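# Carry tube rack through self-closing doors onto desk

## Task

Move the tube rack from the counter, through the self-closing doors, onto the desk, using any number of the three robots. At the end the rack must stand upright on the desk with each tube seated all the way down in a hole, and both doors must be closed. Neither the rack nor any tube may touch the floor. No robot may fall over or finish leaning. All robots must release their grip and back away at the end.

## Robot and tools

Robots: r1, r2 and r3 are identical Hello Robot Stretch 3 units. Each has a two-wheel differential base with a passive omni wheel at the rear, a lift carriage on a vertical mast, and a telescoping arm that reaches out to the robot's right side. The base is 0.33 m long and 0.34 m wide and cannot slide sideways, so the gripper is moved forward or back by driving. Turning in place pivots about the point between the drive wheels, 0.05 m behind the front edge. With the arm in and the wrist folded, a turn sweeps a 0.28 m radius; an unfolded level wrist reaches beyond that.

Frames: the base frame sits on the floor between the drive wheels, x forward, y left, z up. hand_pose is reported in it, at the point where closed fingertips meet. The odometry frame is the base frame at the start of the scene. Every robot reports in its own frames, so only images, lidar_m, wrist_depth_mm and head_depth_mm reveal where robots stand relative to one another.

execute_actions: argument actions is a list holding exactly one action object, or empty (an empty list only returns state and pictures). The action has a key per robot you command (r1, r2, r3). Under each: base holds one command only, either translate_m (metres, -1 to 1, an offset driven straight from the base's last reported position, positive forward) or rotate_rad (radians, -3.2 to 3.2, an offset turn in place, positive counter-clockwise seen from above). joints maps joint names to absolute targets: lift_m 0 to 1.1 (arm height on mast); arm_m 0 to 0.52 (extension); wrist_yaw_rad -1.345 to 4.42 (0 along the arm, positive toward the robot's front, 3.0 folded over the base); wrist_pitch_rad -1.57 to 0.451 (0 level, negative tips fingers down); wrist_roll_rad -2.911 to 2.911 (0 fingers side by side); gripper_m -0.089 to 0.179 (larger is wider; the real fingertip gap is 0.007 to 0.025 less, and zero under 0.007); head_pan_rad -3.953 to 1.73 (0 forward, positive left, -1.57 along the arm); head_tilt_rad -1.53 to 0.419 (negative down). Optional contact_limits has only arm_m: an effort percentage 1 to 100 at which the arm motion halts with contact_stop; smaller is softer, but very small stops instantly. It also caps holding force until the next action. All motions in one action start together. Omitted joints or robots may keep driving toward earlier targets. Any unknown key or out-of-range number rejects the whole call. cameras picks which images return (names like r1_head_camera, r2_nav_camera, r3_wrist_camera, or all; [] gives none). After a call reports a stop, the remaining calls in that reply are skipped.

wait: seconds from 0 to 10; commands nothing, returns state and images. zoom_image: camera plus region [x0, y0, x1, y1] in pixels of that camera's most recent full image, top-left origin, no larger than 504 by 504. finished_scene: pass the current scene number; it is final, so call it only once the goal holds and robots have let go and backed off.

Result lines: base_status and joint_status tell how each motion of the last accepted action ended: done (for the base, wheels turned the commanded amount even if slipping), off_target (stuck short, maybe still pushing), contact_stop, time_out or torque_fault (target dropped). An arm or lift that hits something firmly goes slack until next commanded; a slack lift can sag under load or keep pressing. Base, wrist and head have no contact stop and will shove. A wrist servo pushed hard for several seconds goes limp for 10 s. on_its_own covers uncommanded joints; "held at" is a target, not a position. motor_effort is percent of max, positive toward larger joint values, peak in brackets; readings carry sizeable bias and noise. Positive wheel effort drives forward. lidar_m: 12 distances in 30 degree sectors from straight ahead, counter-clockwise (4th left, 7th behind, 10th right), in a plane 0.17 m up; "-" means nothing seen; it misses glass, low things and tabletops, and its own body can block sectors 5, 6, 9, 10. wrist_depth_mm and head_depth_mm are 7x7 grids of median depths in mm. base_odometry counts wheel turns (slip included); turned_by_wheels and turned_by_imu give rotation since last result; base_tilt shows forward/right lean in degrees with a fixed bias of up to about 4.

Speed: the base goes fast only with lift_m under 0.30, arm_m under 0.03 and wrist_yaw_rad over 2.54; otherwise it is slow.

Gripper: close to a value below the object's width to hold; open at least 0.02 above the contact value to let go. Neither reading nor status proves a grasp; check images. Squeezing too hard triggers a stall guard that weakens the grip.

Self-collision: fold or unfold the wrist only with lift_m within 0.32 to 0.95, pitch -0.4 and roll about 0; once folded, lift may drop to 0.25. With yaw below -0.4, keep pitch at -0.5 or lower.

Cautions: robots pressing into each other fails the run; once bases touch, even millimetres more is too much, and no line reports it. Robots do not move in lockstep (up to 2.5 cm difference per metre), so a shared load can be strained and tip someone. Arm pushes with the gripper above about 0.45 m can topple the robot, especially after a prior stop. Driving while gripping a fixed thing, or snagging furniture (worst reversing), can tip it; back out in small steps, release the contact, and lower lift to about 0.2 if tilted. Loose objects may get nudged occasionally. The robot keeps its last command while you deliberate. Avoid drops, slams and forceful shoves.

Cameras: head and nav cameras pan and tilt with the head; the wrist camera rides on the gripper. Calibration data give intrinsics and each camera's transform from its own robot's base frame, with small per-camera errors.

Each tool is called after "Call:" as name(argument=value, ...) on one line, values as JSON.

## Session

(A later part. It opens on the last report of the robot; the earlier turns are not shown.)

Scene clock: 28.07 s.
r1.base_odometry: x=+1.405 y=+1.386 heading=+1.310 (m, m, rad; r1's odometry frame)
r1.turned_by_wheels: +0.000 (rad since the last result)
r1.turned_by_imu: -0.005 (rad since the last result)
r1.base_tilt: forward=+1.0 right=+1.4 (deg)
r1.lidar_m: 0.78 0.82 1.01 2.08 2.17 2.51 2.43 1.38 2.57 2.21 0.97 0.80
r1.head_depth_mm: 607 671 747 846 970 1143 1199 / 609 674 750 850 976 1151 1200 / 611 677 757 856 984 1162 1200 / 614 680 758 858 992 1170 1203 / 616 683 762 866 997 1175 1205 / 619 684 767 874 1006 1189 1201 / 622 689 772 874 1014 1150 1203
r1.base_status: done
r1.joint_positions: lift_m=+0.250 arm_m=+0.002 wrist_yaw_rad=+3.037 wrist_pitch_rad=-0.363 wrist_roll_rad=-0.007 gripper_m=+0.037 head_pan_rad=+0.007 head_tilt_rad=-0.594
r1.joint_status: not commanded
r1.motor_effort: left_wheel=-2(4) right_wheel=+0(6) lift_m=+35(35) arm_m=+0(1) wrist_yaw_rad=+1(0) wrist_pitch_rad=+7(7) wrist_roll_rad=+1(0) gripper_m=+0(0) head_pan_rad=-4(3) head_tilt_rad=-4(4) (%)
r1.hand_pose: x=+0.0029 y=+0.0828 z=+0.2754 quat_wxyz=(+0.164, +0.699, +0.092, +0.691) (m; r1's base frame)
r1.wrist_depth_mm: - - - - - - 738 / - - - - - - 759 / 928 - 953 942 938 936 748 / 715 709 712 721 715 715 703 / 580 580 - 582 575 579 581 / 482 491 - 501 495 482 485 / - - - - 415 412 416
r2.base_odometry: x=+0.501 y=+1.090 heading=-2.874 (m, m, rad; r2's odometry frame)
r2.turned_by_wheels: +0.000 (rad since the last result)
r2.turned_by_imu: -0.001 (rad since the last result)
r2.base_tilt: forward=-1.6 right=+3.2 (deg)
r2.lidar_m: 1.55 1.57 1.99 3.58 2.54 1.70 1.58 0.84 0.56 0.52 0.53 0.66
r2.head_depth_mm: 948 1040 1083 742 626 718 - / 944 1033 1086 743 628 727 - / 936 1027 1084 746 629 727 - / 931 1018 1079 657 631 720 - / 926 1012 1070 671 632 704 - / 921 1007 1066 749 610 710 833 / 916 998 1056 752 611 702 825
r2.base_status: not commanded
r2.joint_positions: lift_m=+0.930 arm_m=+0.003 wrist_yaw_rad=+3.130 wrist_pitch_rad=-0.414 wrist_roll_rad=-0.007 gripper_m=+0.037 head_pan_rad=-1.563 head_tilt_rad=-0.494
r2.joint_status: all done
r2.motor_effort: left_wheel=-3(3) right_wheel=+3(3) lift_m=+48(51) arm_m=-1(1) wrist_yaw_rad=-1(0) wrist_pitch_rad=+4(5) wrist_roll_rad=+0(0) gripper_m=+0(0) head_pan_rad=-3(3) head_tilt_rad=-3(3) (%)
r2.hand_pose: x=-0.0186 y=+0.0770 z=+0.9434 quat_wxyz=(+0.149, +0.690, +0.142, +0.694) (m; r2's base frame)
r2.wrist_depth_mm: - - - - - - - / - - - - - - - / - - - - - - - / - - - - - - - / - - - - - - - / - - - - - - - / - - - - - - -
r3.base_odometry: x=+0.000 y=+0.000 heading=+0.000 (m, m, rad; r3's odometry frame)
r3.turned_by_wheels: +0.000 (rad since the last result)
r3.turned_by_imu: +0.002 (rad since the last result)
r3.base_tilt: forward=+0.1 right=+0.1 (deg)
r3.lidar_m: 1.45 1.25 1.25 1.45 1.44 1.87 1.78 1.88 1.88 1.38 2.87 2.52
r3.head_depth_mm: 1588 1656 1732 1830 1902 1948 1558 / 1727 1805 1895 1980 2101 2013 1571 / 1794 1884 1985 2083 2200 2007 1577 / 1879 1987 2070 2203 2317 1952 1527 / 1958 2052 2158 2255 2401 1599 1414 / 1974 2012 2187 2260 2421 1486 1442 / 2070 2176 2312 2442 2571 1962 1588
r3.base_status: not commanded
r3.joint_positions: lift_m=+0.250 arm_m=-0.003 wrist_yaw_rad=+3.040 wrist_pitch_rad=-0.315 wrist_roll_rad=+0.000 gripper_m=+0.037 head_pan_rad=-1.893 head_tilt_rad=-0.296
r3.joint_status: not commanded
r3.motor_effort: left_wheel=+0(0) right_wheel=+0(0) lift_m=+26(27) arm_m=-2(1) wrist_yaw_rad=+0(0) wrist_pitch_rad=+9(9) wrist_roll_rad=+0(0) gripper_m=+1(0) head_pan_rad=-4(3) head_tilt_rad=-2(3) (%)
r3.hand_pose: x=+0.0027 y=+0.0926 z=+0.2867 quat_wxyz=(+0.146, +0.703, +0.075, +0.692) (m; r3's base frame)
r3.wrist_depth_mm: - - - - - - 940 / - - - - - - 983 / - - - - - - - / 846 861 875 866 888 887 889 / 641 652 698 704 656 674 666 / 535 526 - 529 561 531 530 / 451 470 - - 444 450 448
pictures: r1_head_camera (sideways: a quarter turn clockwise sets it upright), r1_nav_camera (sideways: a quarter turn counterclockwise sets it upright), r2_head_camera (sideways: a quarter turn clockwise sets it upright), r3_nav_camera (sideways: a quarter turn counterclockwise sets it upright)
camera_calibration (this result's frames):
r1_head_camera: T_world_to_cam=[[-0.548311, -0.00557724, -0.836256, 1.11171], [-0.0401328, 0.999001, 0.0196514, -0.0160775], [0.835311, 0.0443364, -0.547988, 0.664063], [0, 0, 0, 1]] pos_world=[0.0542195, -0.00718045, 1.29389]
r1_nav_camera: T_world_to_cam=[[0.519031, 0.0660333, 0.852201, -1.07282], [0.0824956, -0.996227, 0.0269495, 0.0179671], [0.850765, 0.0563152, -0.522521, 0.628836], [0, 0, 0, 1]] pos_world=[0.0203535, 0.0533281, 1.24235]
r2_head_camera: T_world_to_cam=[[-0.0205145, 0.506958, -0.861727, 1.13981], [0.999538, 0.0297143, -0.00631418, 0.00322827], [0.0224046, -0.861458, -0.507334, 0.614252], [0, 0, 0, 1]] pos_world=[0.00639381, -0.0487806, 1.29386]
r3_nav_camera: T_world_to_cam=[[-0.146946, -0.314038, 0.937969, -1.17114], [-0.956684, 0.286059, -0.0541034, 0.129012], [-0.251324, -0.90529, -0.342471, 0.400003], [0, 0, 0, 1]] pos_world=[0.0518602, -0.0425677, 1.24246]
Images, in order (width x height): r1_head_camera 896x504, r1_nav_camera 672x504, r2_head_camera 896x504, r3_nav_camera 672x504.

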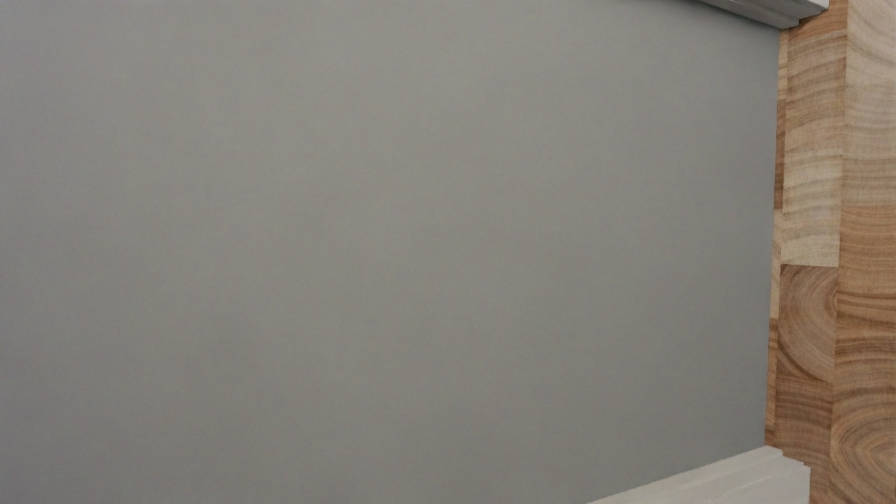

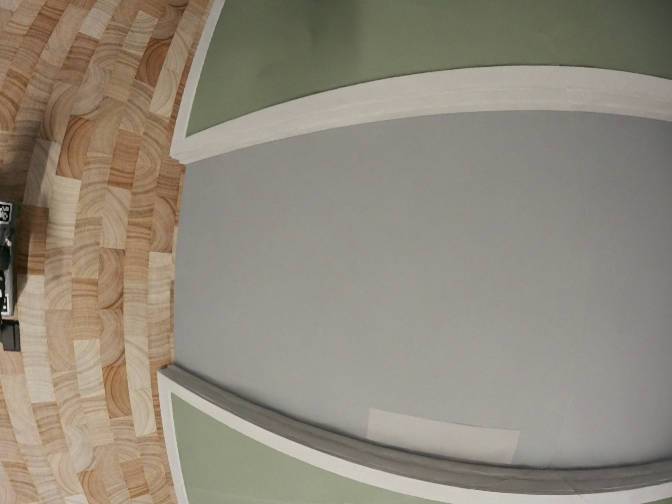

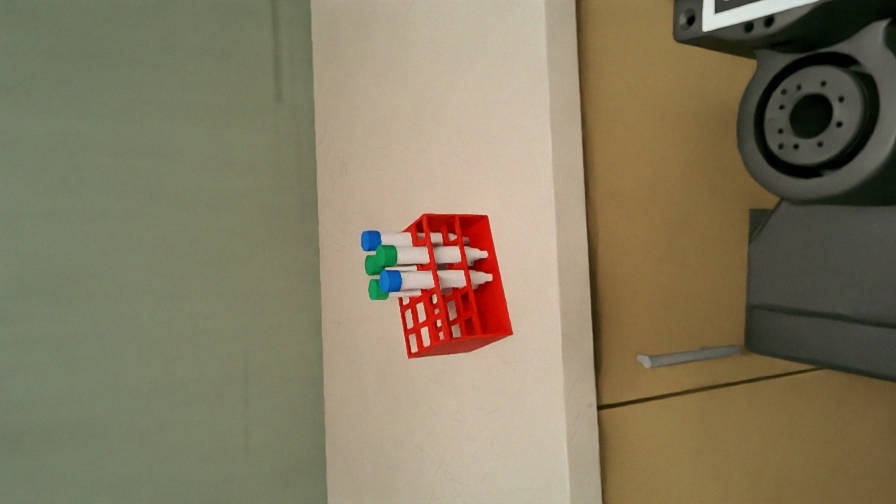

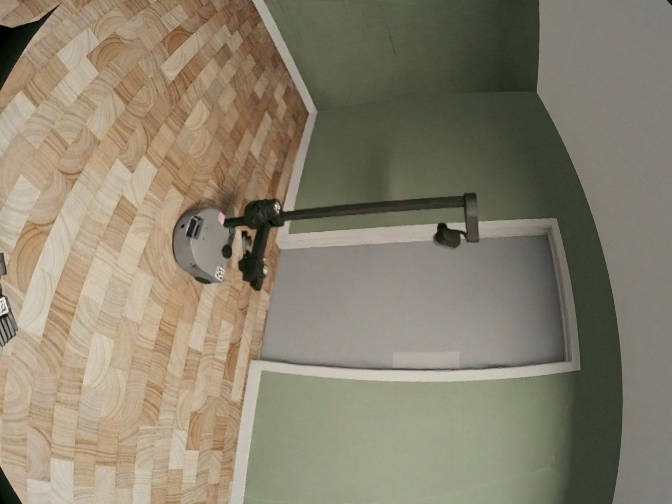

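Call:
execute_actions(actions=[{"r1":{"base":{"translate_m":0.6}},"r2":{"joints":{"wrist_yaw_rad":0,"gripper_m":0.179}},"r3":{"base":{"rotate_rad":-1.5},"joints":{"head_pan_rad":0,"head_tilt_rad":-0.5}}}], cameras=[])

Call:
execute_actions(actions=[{"r1":{"joints":{"lift_m":0.32,"head_tilt_rad":-0.9}},"r2":{"joints":{"wrist_pitch_rad":0,"lift_m":0.9}}}], cameras=[])

Call:
execute_actions(actions=[{"r1":{"base":{"translate_m":0.5}}}], cameras=["r1_nav_camera","r2_head_camera","r2_wrist_camera","r3_nav_camera"])

Scene clock: 33.10 s.
r1.base_odometry: x=+1.559 y=+1.965 heading=+1.310 (m, m, rad; r1's odometry frame)
r1.turned_by_wheels: +0.000 (rad since the last result)
r1.turned_by_imu: -0.004 (rad since the last result)
r1.base_tilt: forward=+1.0 right=+1.3 (deg)
r1.lidar_m: 0.18 0.19 0.26 0.47 2.17 2.99 3.01 1.90 2.32 0.47 0.26 0.19
r1.head_depth_mm: - - - - - - - / - - - - - - - / - - - - - - - / - - - - - - - / - - - - - - - / - - - - - - - / - - - - - - 289
r1.base_status: done
r1.joint_positions: lift_m=+0.250 arm_m=+0.002 wrist_yaw_rad=+3.037 wrist_pitch_rad=-0.363 wrist_roll_rad=-0.007 gripper_m=+0.037 head_pan_rad=+0.007 head_tilt_rad=-0.594
r1.joint_status: not commanded
r1.motor_effort: left_wheel=-2(6) right_wheel=+1(6) lift_m=+35(35) arm_m=+0(0) wrist_yaw_rad=+0(0) wrist_pitch_rad=+7(7) wrist_roll_rad=+0(0) gripper_m=+0(0) head_pan_rad=-3(4) head_tilt_rad=-3(3) (%)
r1.hand_pose: x=+0.0029 y=+0.0828 z=+0.2754 quat_wxyz=(+0.164, +0.699, +0.092, +0.691) (m; r1's base frame)
r1.wrist_depth_mm: - - - 807 447 285 206 / - - - 871 476 290 207 / 946 - 961 840 499 292 210 / 721 721 719 686 499 298 212 / 580 578 - 574 478 302 214 / 486 493 - 506 442 309 216 / - - - - 416 312 219
r2.base_odometry: x=+0.501 y=+1.090 heading=-2.874 (m, m, rad; r2's odometry frame)
r2.turned_by_wheels: +0.000 (rad since the last result)
r2.turned_by_imu: +0.000 (rad since the last result)
r2.base_tilt: forward=-1.6 right=+3.2 (deg)
r2.lidar_m: 1.55 1.57 2.00 3.59 2.55 1.70 1.58 0.84 0.56 0.52 0.53 0.67
r2.head_depth_mm: 948 1041 1086 740 627 - - / 942 1031 1091 742 628 729 - / 937 1028 1086 745 618 - - / 931 1019 1077 656 629 725 878 / 926 1010 1076 670 632 722 849 / 920 1008 1062 748 609 711 836 / 916 1001 1059 750 609 704 824
r2.base_status: not commanded
r2.joint_positions: lift_m=+0.930 arm_m=+0.003 wrist_yaw_rad=+0.003 wrist_pitch_rad=-0.414 wrist_roll_rad=-0.007 gripper_m=+0.179 head_pan_rad=-1.563 head_tilt_rad=-0.494
r2.joint_status: all done
r2.motor_effort: left_wheel=-3(2) right_wheel=+3(3) lift_m=+48(48) arm_m=-1(1) wrist_yaw_rad=-3(4) wrist_pitch_rad=+5(5) wrist_roll_rad=+0(0) gripper_m=+0(92) head_pan_rad=-2(3) head_tilt_rad=-3(2) (%)
r2.hand_pose: x=-0.0209 y=-0.3728 z=+0.9434 quat_wxyz=(+0.695, +0.147, -0.689, -0.144) (m; r2's base frame)
r2.wrist_depth_mm: 623 643 337 761 820 871 874 / 402 417 368 436 491 512 550 / 297 308 321 336 342 363 375 / 289 292 308 319 332 379 392 / 345 361 379 393 406 422 442 / - 410 435 444 480 513 535 / 453 478 506 541 567 627 656
r3.base_odometry: x=+0.000 y=+0.000 heading=-1.500 (m, m, rad; r3's odometry frame)
r3.turned_by_wheels: -1.500 (rad since the last result)
r3.turned_by_imu: -1.476 (rad since the last result)
r3.base_tilt: forward=+0.1 right=+0.0 (deg)
r3.lidar_m: 2.26 2.86 2.22 1.39 1.25 1.26 1.53 1.43 1.88 1.78 1.87 1.89
r3.head_depth_mm: 1867 1978 2109 2153 1910 1610 1322 / 1954 2077 2246 2414 2037 1600 1335 / 2141 2287 2461 2590 2044 1615 1340 / 2340 2526 2773 2767 2043 1619 1338 / 2631 2835 3127 2801 2042 1611 1343 / 2756 2942 3193 2768 2054 1625 1338 / 2605 2801 2971 2764 2060 1623 1337
r3.base_status: done
r3.joint_positions: lift_m=+0.250 arm_m=-0.003 wrist_yaw_rad=+3.040 wrist_pitch_rad=-0.315 wrist_roll_rad=+0.000 gripper_m=+0.037 head_pan_rad=-0.007 head_tilt_rad=-0.495
r3.joint_status: all done
r3.motor_effort: left_wheel=+2(8) right_wheel=-3(11) lift_m=+27(27) arm_m=-2(1) wrist_yaw_rad=+0(0) wrist_pitch_rad=+9(9) wrist_roll_rad=+1(0) gripper_m=+0(0) head_pan_rad=+4(48) head_tilt_rad=-3(25) (%)
r3.hand_pose: x=+0.0027 y=+0.0925 z=+0.2867 quat_wxyz=(+0.146, +0.703, +0.075, +0.692) (m; r3's base frame)
r3.wrist_depth_mm: 956 - - - - - - / 963 - - - - - - / - - - - - - - / 865 875 897 884 884 891 890 / 652 652 686 712 674 663 669 / 532 523 - 538 557 535 535 / 448 473 - - 445 453 446
pictures: none
No camera images: the call's "cameras" was empty. Leave "cameras" out to get every camera's image.

Scene clock: 34.57 s.
r1.base_odometry: x=+1.559 y=+1.965 heading=+1.310 (m, m, rad; r1's odometry frame)
r1.turned_by_wheels: +0.000 (rad since the last result)
r1.turned_by_imu: +0.000 (rad since the last result)
r1.base_tilt: forward=+1.0 right=+1.3 (deg)
r1.lidar_m: 0.18 0.19 0.27 0.47 2.16 2.99 3.01 1.91 2.32 0.47 0.26 0.19
r1.head_depth_mm: - - - - 298 385 720 / - - - - 294 390 733 / - - - - 295 394 750 / - - - - 298 400 768 / - - - - 301 405 789 / - - - - 304 411 810 / - - - - 307 416 836
r1.base_status: not commanded
r1.joint_positions: lift_m=+0.320 arm_m=+0.002 wrist_yaw_rad=+3.037 wrist_pitch_rad=-0.363 wrist_roll_rad=-0.007 gripper_m=+0.037 head_pan_rad=+0.007 head_tilt_rad=-0.889
r1.joint_status: all done
r1.motor_effort: left_wheel=-2(2) right_wheel=+1(0) lift_m=+45(46) arm_m=+0(0) wrist_yaw_rad=+0(1) wrist_pitch_rad=+7(7) wrist_roll_rad=+1(1) gripper_m=+1(0) head_pan_rad=-3(3) head_tilt_rad=-7(30) (%)
r1.hand_pose: x=+0.0029 y=+0.0828 z=+0.3450 quat_wxyz=(+0.164, +0.698, +0.092, +0.691) (m; r1's base frame)
r1.wrist_depth_mm: - - - 826 447 284 205 / - - - 887 484 290 208 / - - - 905 493 293 210 / 854 852 848 787 514 299 212 / 677 680 - 680 474 305 214 / 567 574 - 569 438 308 216 / 486 497 - 497 485 311 219
r2.base_odometry: x=+0.501 y=+1.090 heading=-2.874 (m, m, rad; r2's odometry frame)
r2.turned_by_wheels: +0.000 (rad since the last result)
r2.turned_by_imu: +0.000 (rad since the last result)
r2.base_tilt: forward=-1.6 right=+3.2 (deg)
r2.lidar_m: 1.55 1.57 1.99 3.58 2.55 1.70 1.58 0.84 0.56 0.52 0.53 0.67
r2.head_depth_mm: 951 1040 1084 744 627 737 - / 943 1032 1089 741 627 746 - / 938 1025 1088 743 619 - - / 933 1020 1083 656 629 718 869 / 927 1015 1073 671 633 719 847 / 922 1007 1063 749 610 710 836 / 915 999 1054 752 610 703 825
r2.base_status: not commanded
r2.joint_positions: lift_m=+0.900 arm_m=+0.003 wrist_yaw_rad=+0.003 wrist_pitch_rad=-0.023 wrist_roll_rad=-0.007 gripper_m=+0.179 head_pan_rad=-1.563 head_tilt_rad=-0.494
r2.joint_status: all done
r2.motor_effort: left_wheel=-3(3) right_wheel=+3(3) lift_m=+38(41) arm_m=-1(1) wrist_yaw_rad=-4(4) wrist_pitch_rad=+7(7) wrist_roll_rad=+0(0) gripper_m=-1(0) head_pan_rad=-3(2) head_tilt_rad=-3(3) (%)
r2.hand_pose: x=-0.0208 y=-0.4035 z=+1.0088 quat_wxyz=(+0.710, +0.009, -0.704, -0.008) (m; r2's base frame)
r2.wrist_depth_mm: 769 788 805 872 847 914 925 / 789 809 822 855 907 926 944 / 829 856 873 927 941 970 - / 603 628 385 707 777 818 892 / 406 368 377 423 434 496 484 / - 283 290 305 313 326 346 / 294 301 318 334 349 369 384
r3.base_odometry: x=+0.000 y=+0.000 heading=-1.500 (m, m, rad; r3's odometry frame)
r3.turned_by_wheels: +0.000 (rad since the last result)
r3.turned_by_imu: +0.000 (rad since the last result)
r3.base_tilt: forward=+0.1 right=+0.0 (deg)
r3.lidar_m: 2.27 2.87 2.21 1.40 1.25 1.26 1.53 1.44 1.89 1.78 1.88 1.88
r3.head_depth_mm: 1852 1970 2097 2119 1905 1606 1333 / 1954 2081 2253 2425 2042 1603 1330 / 2126 2321 2478 2599 2037 1603 1331 / 2337 2542 2759 2774 2035 1623 1329 / 2594 2860 3116 2776 2055 1620 1333 / 2784 2947 3198 2786 2055 1628 1329 / 2617 2787 2965 2794 2052 1627 1344
r3.base_status: not commanded
r3.joint_positions: lift_m=+0.250 arm_m=-0.003 wrist_yaw_rad=+3.040 wrist_pitch_rad=-0.315 wrist_roll_rad=+0.000 gripper_m=+0.037 head_pan_rad=-0.007 head_tilt_rad=-0.495
r3.joint_status: not commanded
r3.motor_effort: left_wheel=+2(2) right_wheel=-3(3) lift_m=+27(27) arm_m=-2(2) wrist_yaw_rad=+0(0) wrist_pitch_rad=+10(9) wrist_roll_rad=+0(0) gripper_m=+0(0) head_pan_rad=+4(4) head_tilt_rad=-4(3) (%)
r3.hand_pose: x=+0.0027 y=+0.0925 z=+0.2867 quat_wxyz=(+0.146, +0.703, +0.075, +0.692) (m; r3's base frame)
r3.wrist_depth_mm: 936 - - - - - - / 987 - - - - - - / - - - - - - - / 863 864 874 859 888 867 877 / 648 650 687 677 679 672 674 / 530 528 - 536 548 533 541 / 447 474 - - 446 449 447
pictures: none
No camera images: the call's "cameras" was empty. Leave "cameras" out to get every camera's image.

Scene clock: 40.53 s.
r1.base_odometry: x=+1.688 y=+2.448 heading=+1.311 (m, m, rad; r1's odometry frame)
r1.turned_by_wheels: +0.001 (rad since the last result)
r1.turned_by_imu: -0.051 (rad since the last result)
r1.base_tilt: forward=+0.9 right=+1.3 (deg)
r1.lidar_m: - - 0.15 0.19 2.15 2.87 3.13 2.02 2.35 0.25 0.15 -
r1.head_depth_mm: - - - - - - - / - - - - - - - / - - - - - - - / - - - - - - - / - - - - - - - / - - - - - - - / - - - - - - -
r1.base_status: translate_m off_target (by the wheels' count: +0.4998 of +0.5000)
r1.joint_positions: lift_m=+0.320 arm_m=+0.002 wrist_yaw_rad=+3.038 wrist_pitch_rad=-0.365 wrist_roll_rad=-0.007 gripper_m=+0.037 head_pan_rad=+0.008 head_tilt_rad=-0.917
r1.joint_status: not commanded
r1.on_its_own: left_wheel is at rest, and its effort (+36) is outside its rest range (-18 to +18)
r1.motor_effort: left_wheel=+36(60) right_wheel=+6(33) lift_m=+40(45) arm_m=+0(0) wrist_yaw_rad=+0(5) wrist_pitch_rad=+8(9) wrist_roll_rad=+0(0) gripper_m=+0(1) head_pan_rad=-3(6) head_tilt_rad=+10(11) (%)
r1.hand_pose: x=+0.0027 y=+0.0826 z=+0.3448 quat_wxyz=(+0.164, +0.698, +0.093, +0.690) (m; r1's base frame)
r1.wrist_depth_mm: - - - 356 148 94 69 / - - - 383 152 95 69 / - - - 415 157 97 70 / 828 852 774 449 162 99 72 / 686 680 - 610 155 101 72 / 570 566 - 546 144 103 74 / 489 495 - 471 197 105 75
r2.base_odometry: x=+0.501 y=+1.090 heading=-2.874 (m, m, rad; r2's odometry frame)
r2.turned_by_wheels: +0.000 (rad since the last result)
r2.turned_by_imu: +0.000 (rad since the last result)
r2.base_tilt: forward=-1.6 right=+3.2 (deg)
r2.lidar_m: 1.55 1.57 1.99 3.58 2.53 1.70 1.58 0.84 0.56 0.52 0.53 0.66
r2.head_depth_mm: 951 1043 1084 739 628 737 - / 941 1034 1091 742 626 745 - / 938 1025 1084 744 618 - - / 934 1018 1081 655 631 718 867 / 927 1012 1068 672 632 718 847 / 920 1007 1061 748 611 710 836 / 916 1001 1057 751 611 704 824
r2.base_status: not commanded
r2.joint_positions: lift_m=+0.900 arm_m=+0.003 wrist_yaw_rad=+0.003 wrist_pitch_rad=-0.023 wrist_roll_rad=-0.007 gripper_m=+0.179 head_pan_rad=-1.563 head_tilt_rad=-0.494
r2.joint_status: not commanded
r2.motor_effort: left_wheel=-3(3) right_wheel=+3(3) lift_m=+38(38) arm_m=-1(1) wrist_yaw_rad=-3(3) wrist_pitch_rad=+7(7) wrist_roll_rad=+0(0) gripper_m=+1(0) head_pan_rad=-2(3) head_tilt_rad=-3(3) (%)
r2.hand_pose: x=-0.0208 y=-0.4035 z=+1.0088 quat_wxyz=(+0.710, +0.009, -0.704, -0.008) (m; r2's base frame)
r2.wrist_depth_mm: 778 813 820 811 871 903 965 / 796 848 843 864 924 919 - / 822 839 854 896 931 992 - / 595 630 388 696 740 816 909 / 406 368 372 423 438 484 470 / - 285 292 302 316 323 347 / 296 302 317 334 347 369 384
r3.base_odometry: x=+0.000 y=+0.000 heading=-1.500 (m, m, rad; r3's odometry frame)
r3.turned_by_wheels: +0.000 (rad since the last result)
r3.turned_by_imu: +0.002 (rad since the last result)
r3.base_tilt: forward=+0.1 right=+0.0 (deg)
r3.lidar_m: 2.26 2.87 2.23 1.39 1.26 1.26 1.52 1.44 1.89 1.78 1.88 1.88
r3.head_depth_mm: 1851 1972 2114 2243 1991 1605 1330 / 1955 2100 2239 2395 2033 1613 1330 / 2128 2279 2453 2593 2045 1611 1336 / 2358 2542 2785 2776 2029 1613 1336 / 2623 2851 3143 2790 2020 1609 1340 / 2796 2992 3168 2785 2058 1622 1334 / 2602 2796 2939 2785 2067 1612 1335
r3.base_status: not commanded
r3.joint_positions: lift_m=+0.250 arm_m=-0.003 wrist_yaw_rad=+3.040 wrist_pitch_rad=-0.315 wrist_roll_rad=+0.000 gripper_m=+0.037 head_pan_rad=-0.007 head_tilt_rad=-0.495
r3.joint_status: not commanded
r3.motor_effort: left_wheel=+2(2) right_wheel=-3(3) lift_m=+27(27) arm_m=-2(1) wrist_yaw_rad=+0(0) wrist_pitch_rad=+9(9) wrist_roll_rad=+0(0) gripper_m=+1(0) head_pan_rad=+5(4) head_tilt_rad=-4(3) (%)
r3.hand_pose: x=+0.0027 y=+0.0925 z=+0.2867 quat_wxyz=(+0.146, +0.703, +0.075, +0.692) (m; r3's base frame)
r3.wrist_depth_mm: 942 - - - - - - / 948 - - - - - - / - - - - - - - / 876 865 888 875 867 874 892 / 657 667 683 687 670 675 673 / 521 539 - 527 554 543 535 / 449 469 - - 449 448 449
pictures: r1_nav_camera (sideways: a quarter turn counterclockwise sets it upright), r2_head_camera (sideways: a quarter turn clockwise sets it upright), r2_wrist_camera, r3_nav_camera (sideways: a quarter turn counterclockwise sets it upright)
camera_calibration (this result's frames):
r1_nav_camera: T_world_to_cam=[[0.762543, 0.0687022, 0.64328, -0.801996], [0.0884179, -0.996082, 0.00157104, 0.0509769], [0.640867, 0.0556795, -0.76563, 0.946344], [0, 0, 0, 1]] pos_world=[0.000567753, 0.0531842, 1.24038]
r2_head_camera: T_world_to_cam=[[-0.0205144, 0.506958, -0.861727, 1.13981], [0.999538, 0.0297142, -0.00631418, 0.00322827], [0.0224045, -0.861458, -0.507334, 0.614252], [0, 0, 0, 1]] pos_world=[0.0063938, -0.0487806, 1.29386]
r2_wrist_camera: T_world_to_cam=[[-0.998054, 0.0281843, 0.0556237, -0.0720451], [-0.048375, 0.212912, -0.975873, 1.09665], [-0.0393473, -0.976665, -0.211134, -0.017571], [0, 0, 0, 1]] pos_world=[-0.0195457, -0.248621, 1.07049]
r3_nav_camera: T_world_to_cam=[[0.522159, -0.0437516, 0.851725, -1.0627], [0.0130008, -0.998159, -0.0592439, 0.129774], [0.852749, 0.0420079, -0.520629, 0.625099], [0, 0, 0, 1]] pos_world=[0.0201612, 0.0567815, 1.23827]
Images, in order (width x height): r1_nav_camera 672x504, r2_head_camera 896x504, r2_wrist_camera 644x364, r3_nav_camera 672x504.

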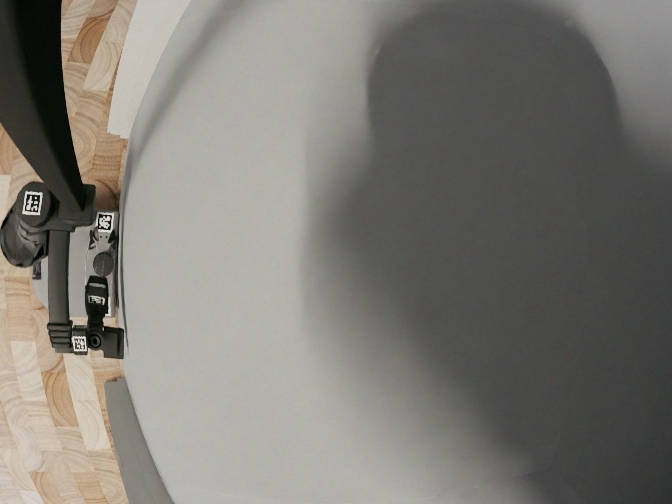

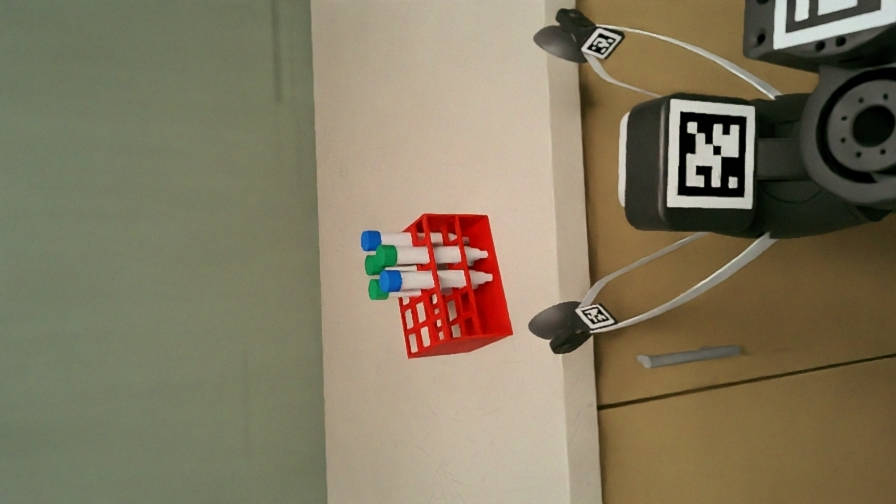

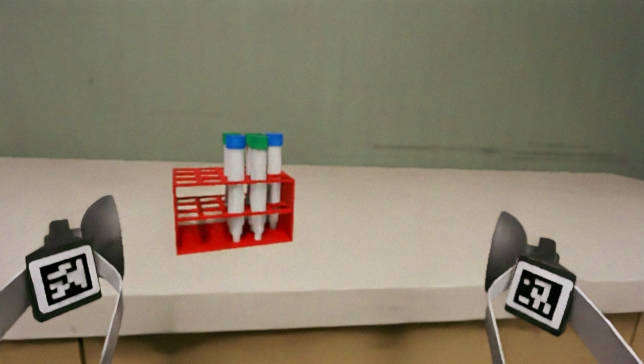

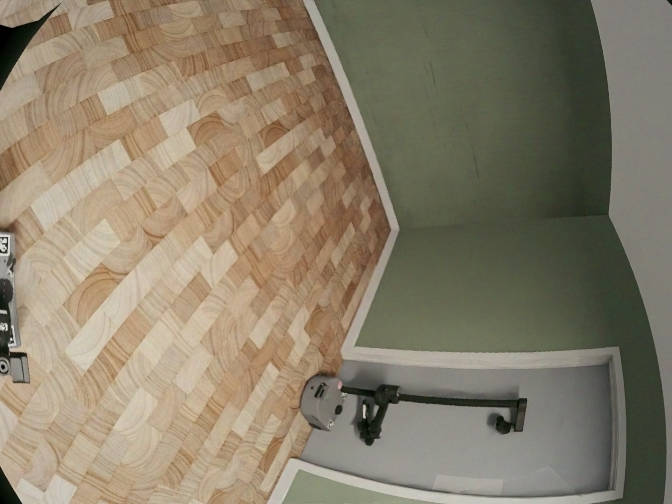

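Call:
execute_actions(actions=[{"r1":{"base":{"translate_m":-0.5},"joints":{"lift_m":0.25}},"r2":{"base":{"translate_m":0.06},"joints":{"wrist_yaw_rad":0.18}}}], cameras=[])

Call:
execute_actions(actions=[{"r1":{"base":{"rotate_rad":-0.4}},"r2":{"joints":{"arm_m":0.08}}}], cameras=[])

Call:
execute_actions(actions=[{"r1":{"base":{"translate_m":0.33}},"r2":{"joints":{"lift_m":0.835}}}], cameras=[])

Call:
execute_actions(actions=[{"r1":{"base":{"rotate_rad":0.55},"joints":{"lift_m":0.31,"head_tilt_rad":-1.2}}}], cameras=["r1_nav_camera","r2_head_camera","r2_wrist_camera"])

Scene clock: 45.63 s.
r1.base_odometry: x=+1.560 y=+1.965 heading=+1.311 (m, m, rad; r1's odometry frame)
r1.turned_by_wheels: +0.000 (rad since the last result)
r1.turned_by_imu: +0.001 (rad since the last result)
r1.base_tilt: forward=+0.9 right=+1.2 (deg)
r1.lidar_m: 0.55 0.57 0.65 1.65 2.14 2.78 2.66 1.58 2.72 2.09 0.67 0.58
r1.head_depth_mm: 448 522 629 787 1045 1198 1084 / 448 523 629 785 1044 1221 1081 / 447 522 628 784 1043 1223 1084 / 447 522 626 780 1037 1227 1088 / 446 522 625 781 1037 1232 1083 / 445 521 622 779 1034 1228 1089 / 445 520 622 778 1030 1212 1085
r1.base_status: done
r1.joint_positions: lift_m=+0.250 arm_m=+0.002 wrist_yaw_rad=+3.038 wrist_pitch_rad=-0.365 wrist_roll_rad=-0.007 gripper_m=+0.037 head_pan_rad=+0.006 head_tilt_rad=-0.902
r1.joint_status: all done
r1.motor_effort: left_wheel=-2(25) right_wheel=+0(5) lift_m=+35(35) arm_m=-1(0) wrist_yaw_rad=+0(1) wrist_pitch_rad=+8(8) wrist_roll_rad=+0(0) gripper_m=+1(0) head_pan_rad=-3(3) head_tilt_rad=+1(9) (%)
r1.hand_pose: x=+0.0027 y=+0.0826 z=+0.2749 quat_wxyz=(+0.164, +0.698, +0.093, +0.690) (m; r1's base frame)
r1.wrist_depth_mm: - - - - - 661 509 / - - - - - 668 546 / 946 - 957 943 898 687 574 / 721 695 730 715 714 668 593 / 573 569 - 575 572 573 558 / 482 490 - 502 501 484 480 / - - - - 414 416 416
r2.base_odometry: x=+0.444 y=+1.074 heading=-2.874 (m, m, rad; r2's odometry frame)
r2.turned_by_wheels: +0.000 (rad since the last result)
r2.turned_by_imu: +0.000 (rad since the last result)
r2.base_tilt: forward=-1.6 right=+3.2 (deg)
r2.lidar_m: 1.49 1.51 1.91 3.61 2.61 1.77 1.64 0.82 0.55 0.51 0.52 0.66
r2.head_depth_mm: 944 1036 1084 741 627 736 - / 937 1026 1086 742 643 732 821 / 930 1022 1079 656 617 - - / 926 1013 1072 652 631 - 875 / 924 1007 1062 716 607 695 835 / 914 1001 1058 749 620 703 825 / 909 995 1049 751 610 692 813
r2.base_status: done
r2.joint_positions: lift_m=+0.900 arm_m=+0.003 wrist_yaw_rad=+0.178 wrist_pitch_rad=-0.023 wrist_roll_rad=-0.007 gripper_m=+0.179 head_pan_rad=-1.563 head_tilt_rad=-0.494
r2.joint_status: all done
r2.motor_effort: left_wheel=-3(4) right_wheel=+3(8) lift_m=+38(38) arm_m=-1(1) wrist_yaw_rad=+2(4) wrist_pitch_rad=+7(8) wrist_roll_rad=+0(0) gripper_m=+0(1) head_pan_rad=-2(4) head_tilt_rad=-3(3) (%)
r2.hand_pose: x=+0.0237 y=-0.3995 z=+1.0089 quat_wxyz=(+0.708, +0.071, -0.701, +0.055) (m; r2's base frame)
r2.wrist_depth_mm: 859 838 862 849 811 838 825 / 862 889 886 867 854 856 832 / 933 930 915 903 911 889 869 / 589 642 679 558 584 822 888 / 409 392 403 375 394 489 484 / - 294 291 299 309 305 330 / 334 328 325 321 288 288 284
r3.base_odometry: x=+0.000 y=+0.000 heading=-1.500 (m, m, rad; r3's odometry frame)
r3.turned_by_wheels: +0.000 (rad since the last result)
r3.turned_by_imu: +0.001 (rad since the last result)
r3.base_tilt: forward=+0.1 right=+0.0 (deg)
r3.lidar_m: 1.62 2.86 2.22 1.39 1.25 1.26 1.53 1.44 1.88 1.78 1.88 1.59
r3.head_depth_mm: 1787 1986 2139 2224 1726 1603 1330 / 1949 2054 2219 1706 1797 1613 1338 / 2130 2299 2492 2569 2046 1620 1334 / 2333 2556 2760 2782 2038 1623 1334 / 2622 2835 3146 2728 2050 1617 1336 / 2775 2948 3264 2799 2048 1612 1340 / 2612 2777 2937 2816 2059 1621 1338
r3.base_status: not commanded
r3.joint_positions: lift_m=+0.250 arm_m=-0.003 wrist_yaw_rad=+3.040 wrist_pitch_rad=-0.315 wrist_roll_rad=+0.000 gripper_m=+0.037 head_pan_rad=-0.007 head_tilt_rad=-0.495
r3.joint_status: not commanded
r3.motor_effort: left_wheel=+1(2) right_wheel=-3(2) lift_m=+28(28) arm_m=-1(1) wrist_yaw_rad=+0(0) wrist_pitch_rad=+9(9) wrist_roll_rad=+0(1) gripper_m=+0(0) head_pan_rad=+4(4) head_tilt_rad=-3(4) (%)
r3.hand_pose: x=+0.0027 y=+0.0925 z=+0.2867 quat_wxyz=(+0.146, +0.703, +0.075, +0.692) (m; r3's base frame)
r3.wrist_depth_mm: 943 - - - - - - / 979 - - - - - - / - - - - - - - / 866 862 860 874 897 879 886 / 659 655 695 688 661 671 674 / 532 528 - 530 556 535 536 / 445 471 - - 444 444 445
pictures: none
No camera images: the call's "cameras" was empty. Leave "cameras" out to get every camera's image.

Scene clock: 47.40 s.
r1.base_odometry: x=+1.560 y=+1.965 heading=+0.911 (m, m, rad; r1's odometry frame)
r1.turned_by_wheels: -0.400 (rad since the last result)
r1.turned_by_imu: -0.399 (rad since the last result)
r1.base_tilt: forward=+1.0 right=+1.3 (deg)
r1.lidar_m: 0.56 0.55 0.59 0.75 2.08 2.21 2.71 2.66 1.58 2.71 1.36 0.66
r1.head_depth_mm: 550 617 715 939 1317 1221 1079 / 539 641 776 942 1210 1227 1084 / 516 605 731 928 1261 1223 1082 / 493 575 688 857 1128 1229 1084 / 470 545 647 795 1025 1228 1084 / 451 520 612 739 937 1186 1084 / 433 495 578 694 865 1151 1090
r1.base_status: done
r1.joint_positions: lift_m=+0.250 arm_m=+0.002 wrist_yaw_rad=+3.038 wrist_pitch_rad=-0.365 wrist_roll_rad=-0.007 gripper_m=+0.037 head_pan_rad=+0.006 head_tilt_rad=-0.902
r1.joint_status: not commanded
r1.motor_effort: left_wheel=+1(7) right_wheel=-2(6) lift_m=+35(35) arm_m=-1(0) wrist_yaw_rad=+0(0) wrist_pitch_rad=+8(8) wrist_roll_rad=+0(1) gripper_m=+0(0) head_pan_rad=-3(2) head_tilt_rad=+1(1) (%)
r1.hand_pose: x=+0.0027 y=+0.0826 z=+0.2749 quat_wxyz=(+0.164, +0.698, +0.093, +0.690) (m; r1's base frame)
r1.wrist_depth_mm: - - - 823 630 543 449 / - - - 894 676 564 469 / 944 - 928 878 717 596 484 / 715 719 718 707 713 625 505 / 575 582 - 572 569 574 521 / 477 491 - 503 495 483 487 / - - - - 417 422 416
r2.base_odometry: x=+0.444 y=+1.074 heading=-2.874 (m, m, rad; r2's odometry frame)
r2.turned_by_wheels: +0.000 (rad since the last result)
r2.turned_by_imu: +0.000 (rad since the last result)
r2.base_tilt: forward=-1.6 right=+3.3 (deg)
r2.lidar_m: 1.49 1.51 1.91 3.59 2.62 1.76 1.64 0.83 0.55 0.51 0.52 0.66
r2.head_depth_mm: 943 1036 1086 740 604 - - / 938 1027 1087 777 605 - - / 930 1019 1078 658 - - - / 926 1016 1068 654 619 730 846 / 921 1007 1064 732 608 700 835 / 915 999 1058 751 609 699 824 / 908 995 1048 751 610 693 814
r2.base_status: not commanded
r2.joint_positions: lift_m=+0.900 arm_m=+0.080 wrist_yaw_rad=+0.178 wrist_pitch_rad=-0.022 wrist_roll_rad=-0.007 gripper_m=+0.179 head_pan_rad=-1.563 head_tilt_rad=-0.494
r2.joint_status: all done
r2.motor_effort: left_wheel=-3(3) right_wheel=+3(3) lift_m=+38(38) arm_m=+4(5) wrist_yaw_rad=+1(2) wrist_pitch_rad=+7(7) wrist_roll_rad=+0(0) gripper_m=+1(1) head_pan_rad=-2(2) head_tilt_rad=-3(3) (%)
r2.hand_pose: x=+0.0239 y=-0.4763 z=+1.0090 quat_wxyz=(+0.708, +0.071, -0.701, +0.055) (m; r2's base frame)
r2.wrist_depth_mm: 773 761 764 742 744 753 732 / 811 785 795 793 769 794 766 / 838 844 816 806 800 789 797 / 594 639 669 326 597 819 799 / 404 392 406 312 322 496 472 / - 282 291 294 307 307 329 / 217 225 228 234 238 239 249
r3.base_odometry: x=+0.000 y=+0.000 heading=-1.500 (m, m, rad; r3's odometry frame)
r3.turned_by_wheels: +0.000 (rad since the last result)
r3.turned_by_imu: +0.000 (rad since the last result)
r3.base_tilt: forward=+0.1 right=+0.0 (deg)
r3.lidar_m: 1.68 2.87 2.22 1.39 1.25 1.26 1.53 1.44 1.88 1.78 1.88 1.58
r3.head_depth_mm: 1403 1973 2136 2253 1725 1596 1328 / 1961 2097 2244 1735 1780 1603 1335 / 2134 2300 2493 2595 2041 1612 1337 / 2354 2557 2774 2788 2045 1614 1337 / 2618 2847 3150 2766 2048 1627 1340 / 2795 3012 3221 2765 2035 1625 1341 / 2583 2759 2948 2788 2056 1619 1341
r3.base_status: not commanded
r3.joint_positions: lift_m=+0.250 arm_m=-0.003 wrist_yaw_rad=+3.040 wrist_pitch_rad=-0.315 wrist_roll_rad=+0.000 gripper_m=+0.037 head_pan_rad=-0.007 head_tilt_rad=-0.495
r3.joint_status: not commanded
r3.motor_effort: left_wheel=+2(2) right_wheel=-3(3) lift_m=+27(27) arm_m=-2(2) wrist_yaw_rad=+0(0) wrist_pitch_rad=+9(9) wrist_roll_rad=+0(0) gripper_m=+0(0) head_pan_rad=+5(3) head_tilt_rad=-4(3) (%)
r3.hand_pose: x=+0.0027 y=+0.0925 z=+0.2867 quat_wxyz=(+0.146, +0.703, +0.075, +0.692) (m; r3's base frame)
r3.wrist_depth_mm: 932 - - - - - - / 995 - - - - - - / - - - - - - - / 865 873 863 885 879 887 892 / 642 664 696 692 669 660 682 / 530 528 - 531 561 539 546 / 448 469 - - 444 450 453
pictures: none
No camera images: the call's "cameras" was empty. Leave "cameras" out to get every camera's image.

Scene clock: 50.17 s.
r1.base_odometry: x=+1.762 y=+2.226 heading=+0.911 (m, m, rad; r1's odometry frame)
r1.turned_by_wheels: +0.000 (rad since the last result)
r1.turned_by_imu: -0.002 (rad since the last result)
r1.base_tilt: forward=+1.0 right=+1.2 (deg)
r1.lidar_m: 0.26 0.25 0.27 0.40 1.05 2.36 3.00 1.81 1.79 2.17 0.50 0.33
r1.head_depth_mm: - 294 350 465 577 760 1080 / - - 327 420 596 856 1080 / - - 307 386 527 827 1084 / - - 297 355 470 698 1066 / - - 287 329 426 605 1039 / - - - 308 390 534 852 / - - - 298 358 477 717
r1.base_status: done
r1.joint_positions: lift_m=+0.250 arm_m=+0.002 wrist_yaw_rad=+3.038 wrist_pitch_rad=-0.365 wrist_roll_rad=-0.007 gripper_m=+0.037 head_pan_rad=+0.006 head_tilt_rad=-0.901
r1.joint_status: not commanded
r1.motor_effort: left_wheel=+1(8) right_wheel=-2(5) lift_m=+35(35) arm_m=+0(0) wrist_yaw_rad=+0(0) wrist_pitch_rad=+8(8) wrist_roll_rad=+1(0) gripper_m=+1(0) head_pan_rad=-3(4) head_tilt_rad=+0(2) (%)
r1.hand_pose: x=+0.0027 y=+0.0826 z=+0.2749 quat_wxyz=(+0.164, +0.698, +0.093, +0.690) (m; r1's base frame)
r1.wrist_depth_mm: - - 588 467 339 267 219 / - - 630 511 360 276 228 / 953 - 689 543 378 288 236 / 709 709 716 587 400 302 245 / 577 574 - 570 413 317 252 / 478 485 - 494 410 337 263 / - - - - 413 348 277
r2.base_odometry: x=+0.444 y=+1.074 heading=-2.874 (m, m, rad; r2's odometry frame)
r2.turned_by_wheels: +0.000 (rad since the last result)
r2.turned_by_imu: +0.000 (rad since the last result)
r2.base_tilt: forward=-1.6 right=+3.3 (deg)
r2.lidar_m: 1.49 1.51 1.92 3.60 2.61 1.76 1.64 0.83 0.55 0.51 0.52 0.66
r2.head_depth_mm: 941 1032 1084 740 627 705 - / 934 1030 1087 742 635 700 - / 931 1021 1080 659 607 - - / 928 1011 1075 654 607 722 854 / 920 1007 1064 714 609 702 833 / 917 999 1057 748 610 700 823 / 911 995 1055 752 610 692 813
r2.base_status: not commanded
r2.joint_positions: lift_m=+0.835 arm_m=+0.080 wrist_yaw_rad=+0.178 wrist_pitch_rad=-0.022 wrist_roll_rad=-0.007 gripper_m=+0.179 head_pan_rad=-1.563 head_tilt_rad=-0.494
r2.joint_status: all done
r2.motor_effort: left_wheel=-3(3) right_wheel=+3(3) lift_m=+38(38) arm_m=+3(4) wrist_yaw_rad=+2(1) wrist_pitch_rad=+7(7) wrist_roll_rad=+0(0) gripper_m=+1(0) head_pan_rad=-3(3) head_tilt_rad=-3(3) (%)
r2.hand_pose: x=+0.0239 y=-0.4763 z=+0.9442 quat_wxyz=(+0.708, +0.071, -0.701, +0.055) (m; r2's base frame)
r2.wrist_depth_mm: 777 754 781 734 753 749 705 / 818 816 805 796 756 762 769 / 822 813 807 309 298 789 784 / 357 380 396 312 316 478 507 / 243 232 241 252 261 291 283 / - 202 199 198 196 195 195 / 241 238 232 232 227 200 198
r3.base_odometry: x=+0.000 y=+0.000 heading=-1.500 (m, m, rad; r3's odometry frame)
r3.turned_by_wheels: +0.000 (rad since the last result)
r3.turned_by_imu: +0.001 (rad since the last result)
r3.base_tilt: forward=+0.1 right=+0.0 (deg)
r3.lidar_m: 2.26 2.86 2.22 1.40 1.25 1.26 1.53 1.44 1.88 1.78 1.88 1.80
r3.head_depth_mm: 1854 1992 2129 2263 1890 1607 1332 / 1960 2078 2233 2405 2049 1600 1332 / 2130 2274 2468 2588 2035 1623 1326 / 2367 2537 2744 2781 2053 1623 1337 / 2609 2821 3106 2782 2064 1619 1335 / 2779 2999 3200 2800 2043 1630 1334 / 2638 2747 2965 2825 2078 1618 1347
r3.base_status: not commanded
r3.joint_positions: lift_m=+0.250 arm_m=-0.003 wrist_yaw_rad=+3.040 wrist_pitch_rad=-0.315 wrist_roll_rad=+0.000 gripper_m=+0.037 head_pan_rad=-0.007 head_tilt_rad=-0.495
r3.joint_status: not commanded
r3.motor_effort: left_wheel=+1(2) right_wheel=-3(2) lift_m=+27(27) arm_m=-1(1) wrist_yaw_rad=+0(0) wrist_pitch_rad=+9(9) wrist_roll_rad=+0(1) gripper_m=+0(0) head_pan_rad=+4(4) head_tilt_rad=-4(3) (%)
r3.hand_pose: x=+0.0027 y=+0.0925 z=+0.2867 quat_wxyz=(+0.146, +0.703, +0.075, +0.692) (m; r3's base frame)
r3.wrist_depth_mm: 934 - - - - - - / 979 - - - - - - / - - - - - - - / 843 872 880 869 890 901 888 / 664 646 678 695 666 673 668 / 529 526 - 534 556 536 538 / 448 475 - - 447 444 450
pictures: none
No camera images: the call's "cameras" was empty. Leave "cameras" out to get every camera's image.

Scene clock: 51.83 s.
r1.base_odometry: x=+1.762 y=+2.226 heading=+1.461 (m, m, rad; r1's odometry frame)
r1.turned_by_wheels: +0.550 (rad since the last result)
r1.turned_by_imu: +0.548 (rad since the last result)
r1.base_tilt: forward=+0.9 right=+1.4 (deg)
r1.lidar_m: 0.25 0.27 0.41 1.22 2.38 2.98 1.79 1.80 2.18 0.47 0.32 0.26
r1.head_depth_mm: - - 334 478 837 1136 1074 / - 289 343 495 892 1173 - / - 292 352 514 949 1177 - / - 293 361 533 1016 1184 - / - 299 371 554 1099 1177 - / - 300 381 578 1204 1165 - / - 303 392 603 1219 1168 1098
r1.base_status: done
r1.joint_positions: lift_m=+0.310 arm_m=+0.002 wrist_yaw_rad=+3.038 wrist_pitch_rad=-0.365 wrist_roll_rad=-0.007 gripper_m=+0.037 head_pan_rad=+0.006 head_tilt_rad=-1.186
r1.joint_status: all done
r1.motor_effort: left_wheel=-3(9) right_wheel=+1(7) lift_m=+44(46) arm_m=+0(1) wrist_yaw_rad=-1(1) wrist_pitch_rad=+8(8) wrist_roll_rad=+0(1) gripper_m=+0(1) head_pan_rad=-2(2) head_tilt_rad=-8(33) (%)
r1.hand_pose: x=+0.0027 y=+0.0826 z=+0.3346 quat_wxyz=(+0.164, +0.698, +0.093, +0.690) (m; r1's base frame)
r1.wrist_depth_mm: - - - - 591 454 311 / - - - - 618 453 310 / - - - - 677 455 310 / 821 827 825 835 726 450 311 / 663 662 - 667 668 464 310 / 544 555 - 552 574 461 313 / 483 490 - 511 474 455 314
r2.base_odometry: x=+0.444 y=+1.074 heading=-2.874 (m, m, rad; r2's odometry frame)
r2.turned_by_wheels: +0.000 (rad since the last result)
r2.turned_by_imu: +0.000 (rad since the last result)
r2.base_tilt: forward=-1.6 right=+3.3 (deg)
r2.lidar_m: 1.49 1.51 1.92 3.62 2.61 1.77 1.64 0.83 0.55 0.51 0.52 0.66
r2.head_depth_mm: 944 1033 1084 742 626 706 - / 935 1023 1088 742 635 700 - / 934 1015 1080 657 606 - - / 925 1014 1070 653 608 722 855 / 922 1008 1063 714 608 701 836 / 914 1000 1061 750 610 700 825 / 910 996 1050 750 612 692 812
r2.base_status: not commanded
r2.joint_positions: lift_m=+0.835 arm_m=+0.080 wrist_yaw_rad=+0.178 wrist_pitch_rad=-0.022 wrist_roll_rad=-0.007 gripper_m=+0.179 head_pan_rad=-1.563 head_tilt_rad=-0.494
r2.joint_status: not commanded
r2.motor_effort: left_wheel=-3(3) right_wheel=+2(3) lift_m=+38(38) arm_m=+4(3) wrist_yaw_rad=+1(1) wrist_pitch_rad=+7(7) wrist_roll_rad=+0(0) gripper_m=+1(0) head_pan_rad=-3(2) head_tilt_rad=-3(3) (%)
r2.hand_pose: x=+0.0239 y=-0.4763 z=+0.9442 quat_wxyz=(+0.708, +0.071, -0.701, +0.055) (m; r2's base frame)
r2.wrist_depth_mm: 764 778 780 760 740 732 732 / 807 784 796 784 758 771 756 / 822 837 823 310 299 815 757 / 352 384 400 312 314 484 516 / 242 233 242 250 259 290 284 / - 202 199 199 196 196 194 / 241 236 234 231 228 201 197
r3.base_odometry: x=+0.000 y=+0.000 heading=-1.500 (m, m, rad; r3's odometry frame)
r3.turned_by_wheels: +0.000 (rad since the last result)
r3.turned_by_imu: +0.000 (rad since the last result)
r3.base_tilt: forward=+0.1 right=+0.0 (deg)
r3.lidar_m: 2.26 2.87 2.22 1.39 1.25 1.26 1.53 1.44 1.89 1.78 1.88 1.79
r3.head_depth_mm: 1838 1972 2118 2279 1892 1616 1328 / 1951 2097 2257 2427 2030 1613 1329 / 2129 2269 2469 2571 2036 1620 1335 / 2351 2527 2751 2749 2056 1622 1337 / 2629 2837 3114 2740 2037 1620 1342 / 2779 2997 3255 2781 2033 1626 1339 / 2614 2785 2976 2799 2058 1621 1348
r3.base_status: not commanded
r3.joint_positions: lift_m=+0.250 arm_m=-0.003 wrist_yaw_rad=+3.040 wrist_pitch_rad=-0.315 wrist_roll_rad=+0.000 gripper_m=+0.037 head_pan_rad=-0.007 head_tilt_rad=-0.495
r3.joint_status: not commanded
r3.motor_effort: left_wheel=+2(1) right_wheel=-3(3) lift_m=+27(28) arm_m=-1(2) wrist_yaw_rad=-1(1) wrist_pitch_rad=+9(9) wrist_roll_rad=+0(1) gripper_m=+0(0) head_pan_rad=+4(5) head_tilt_rad=-4(4) (%)
r3.hand_pose: x=+0.0027 y=+0.0925 z=+0.2867 quat_wxyz=(+0.146, +0.703, +0.075, +0.692) (m; r3's base frame)
r3.wrist_depth_mm: 934 - - - - - - / 959 - - - - - - / - - - - - - - / 861 882 874 885 873 874 889 / 657 669 692 684 658 667 680 / 520 528 - 534 555 533 544 / 447 466 - - 443 445 451
pictures: r1_nav_camera (sideways: a quarter turn counterclockwise sets it upright), r2_head_camera (sideways: a quarter turn clockwise sets it upright), r2_wrist_camera
camera_calibration (this result's frames):
r1_nav_camera: T_world_to_cam=[[0.906063, 0.0682777, 0.417598, -0.508872], [0.0841924, -0.996253, -0.0197839, 0.0788013], [0.414682, 0.053084, -0.908417, 1.13332], [0, 0, 0, 1]] pos_world=[-0.0155329, 0.0530894, 1.24359]
r2_head_camera: T_world_to_cam=[[-0.0205041, 0.506959, -0.861726, 1.13981], [0.999539, 0.0296938, -0.00631418, 0.00322826], [0.0223869, -0.861459, -0.507334, 0.614252], [0, 0, 0, 1]] pos_world=[0.00639281, -0.0487806, 1.29386]
r2_wrist_camera: T_world_to_cam=[[-0.987647, -0.146507, 0.0555736, -0.105242], [-0.0845441, 0.199634, -0.976216, 1.04614], [0.131929, -0.968856, -0.209555, -0.102395], [0, 0, 0, 1]] pos_world=[-0.00198809, -0.32347, 1.00565]
Images, in order (width x height): r1_nav_camera 672x504, r2_head_camera 896x504, r2_wrist_camera 644x364.

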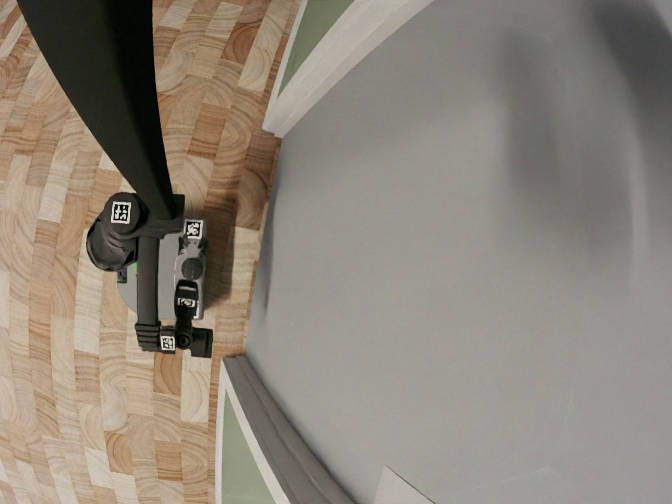

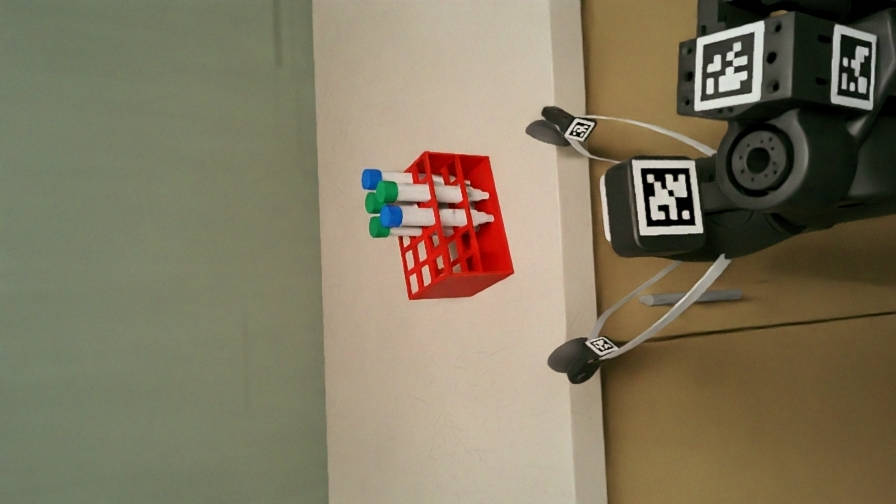

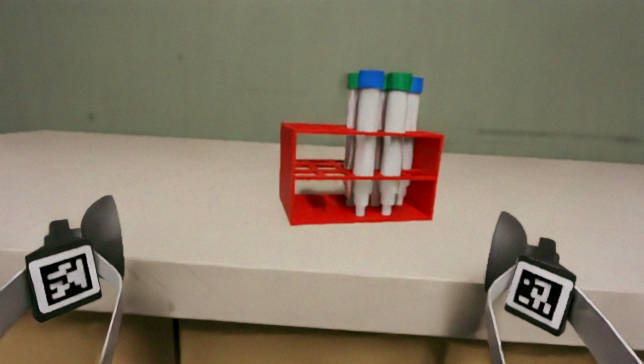

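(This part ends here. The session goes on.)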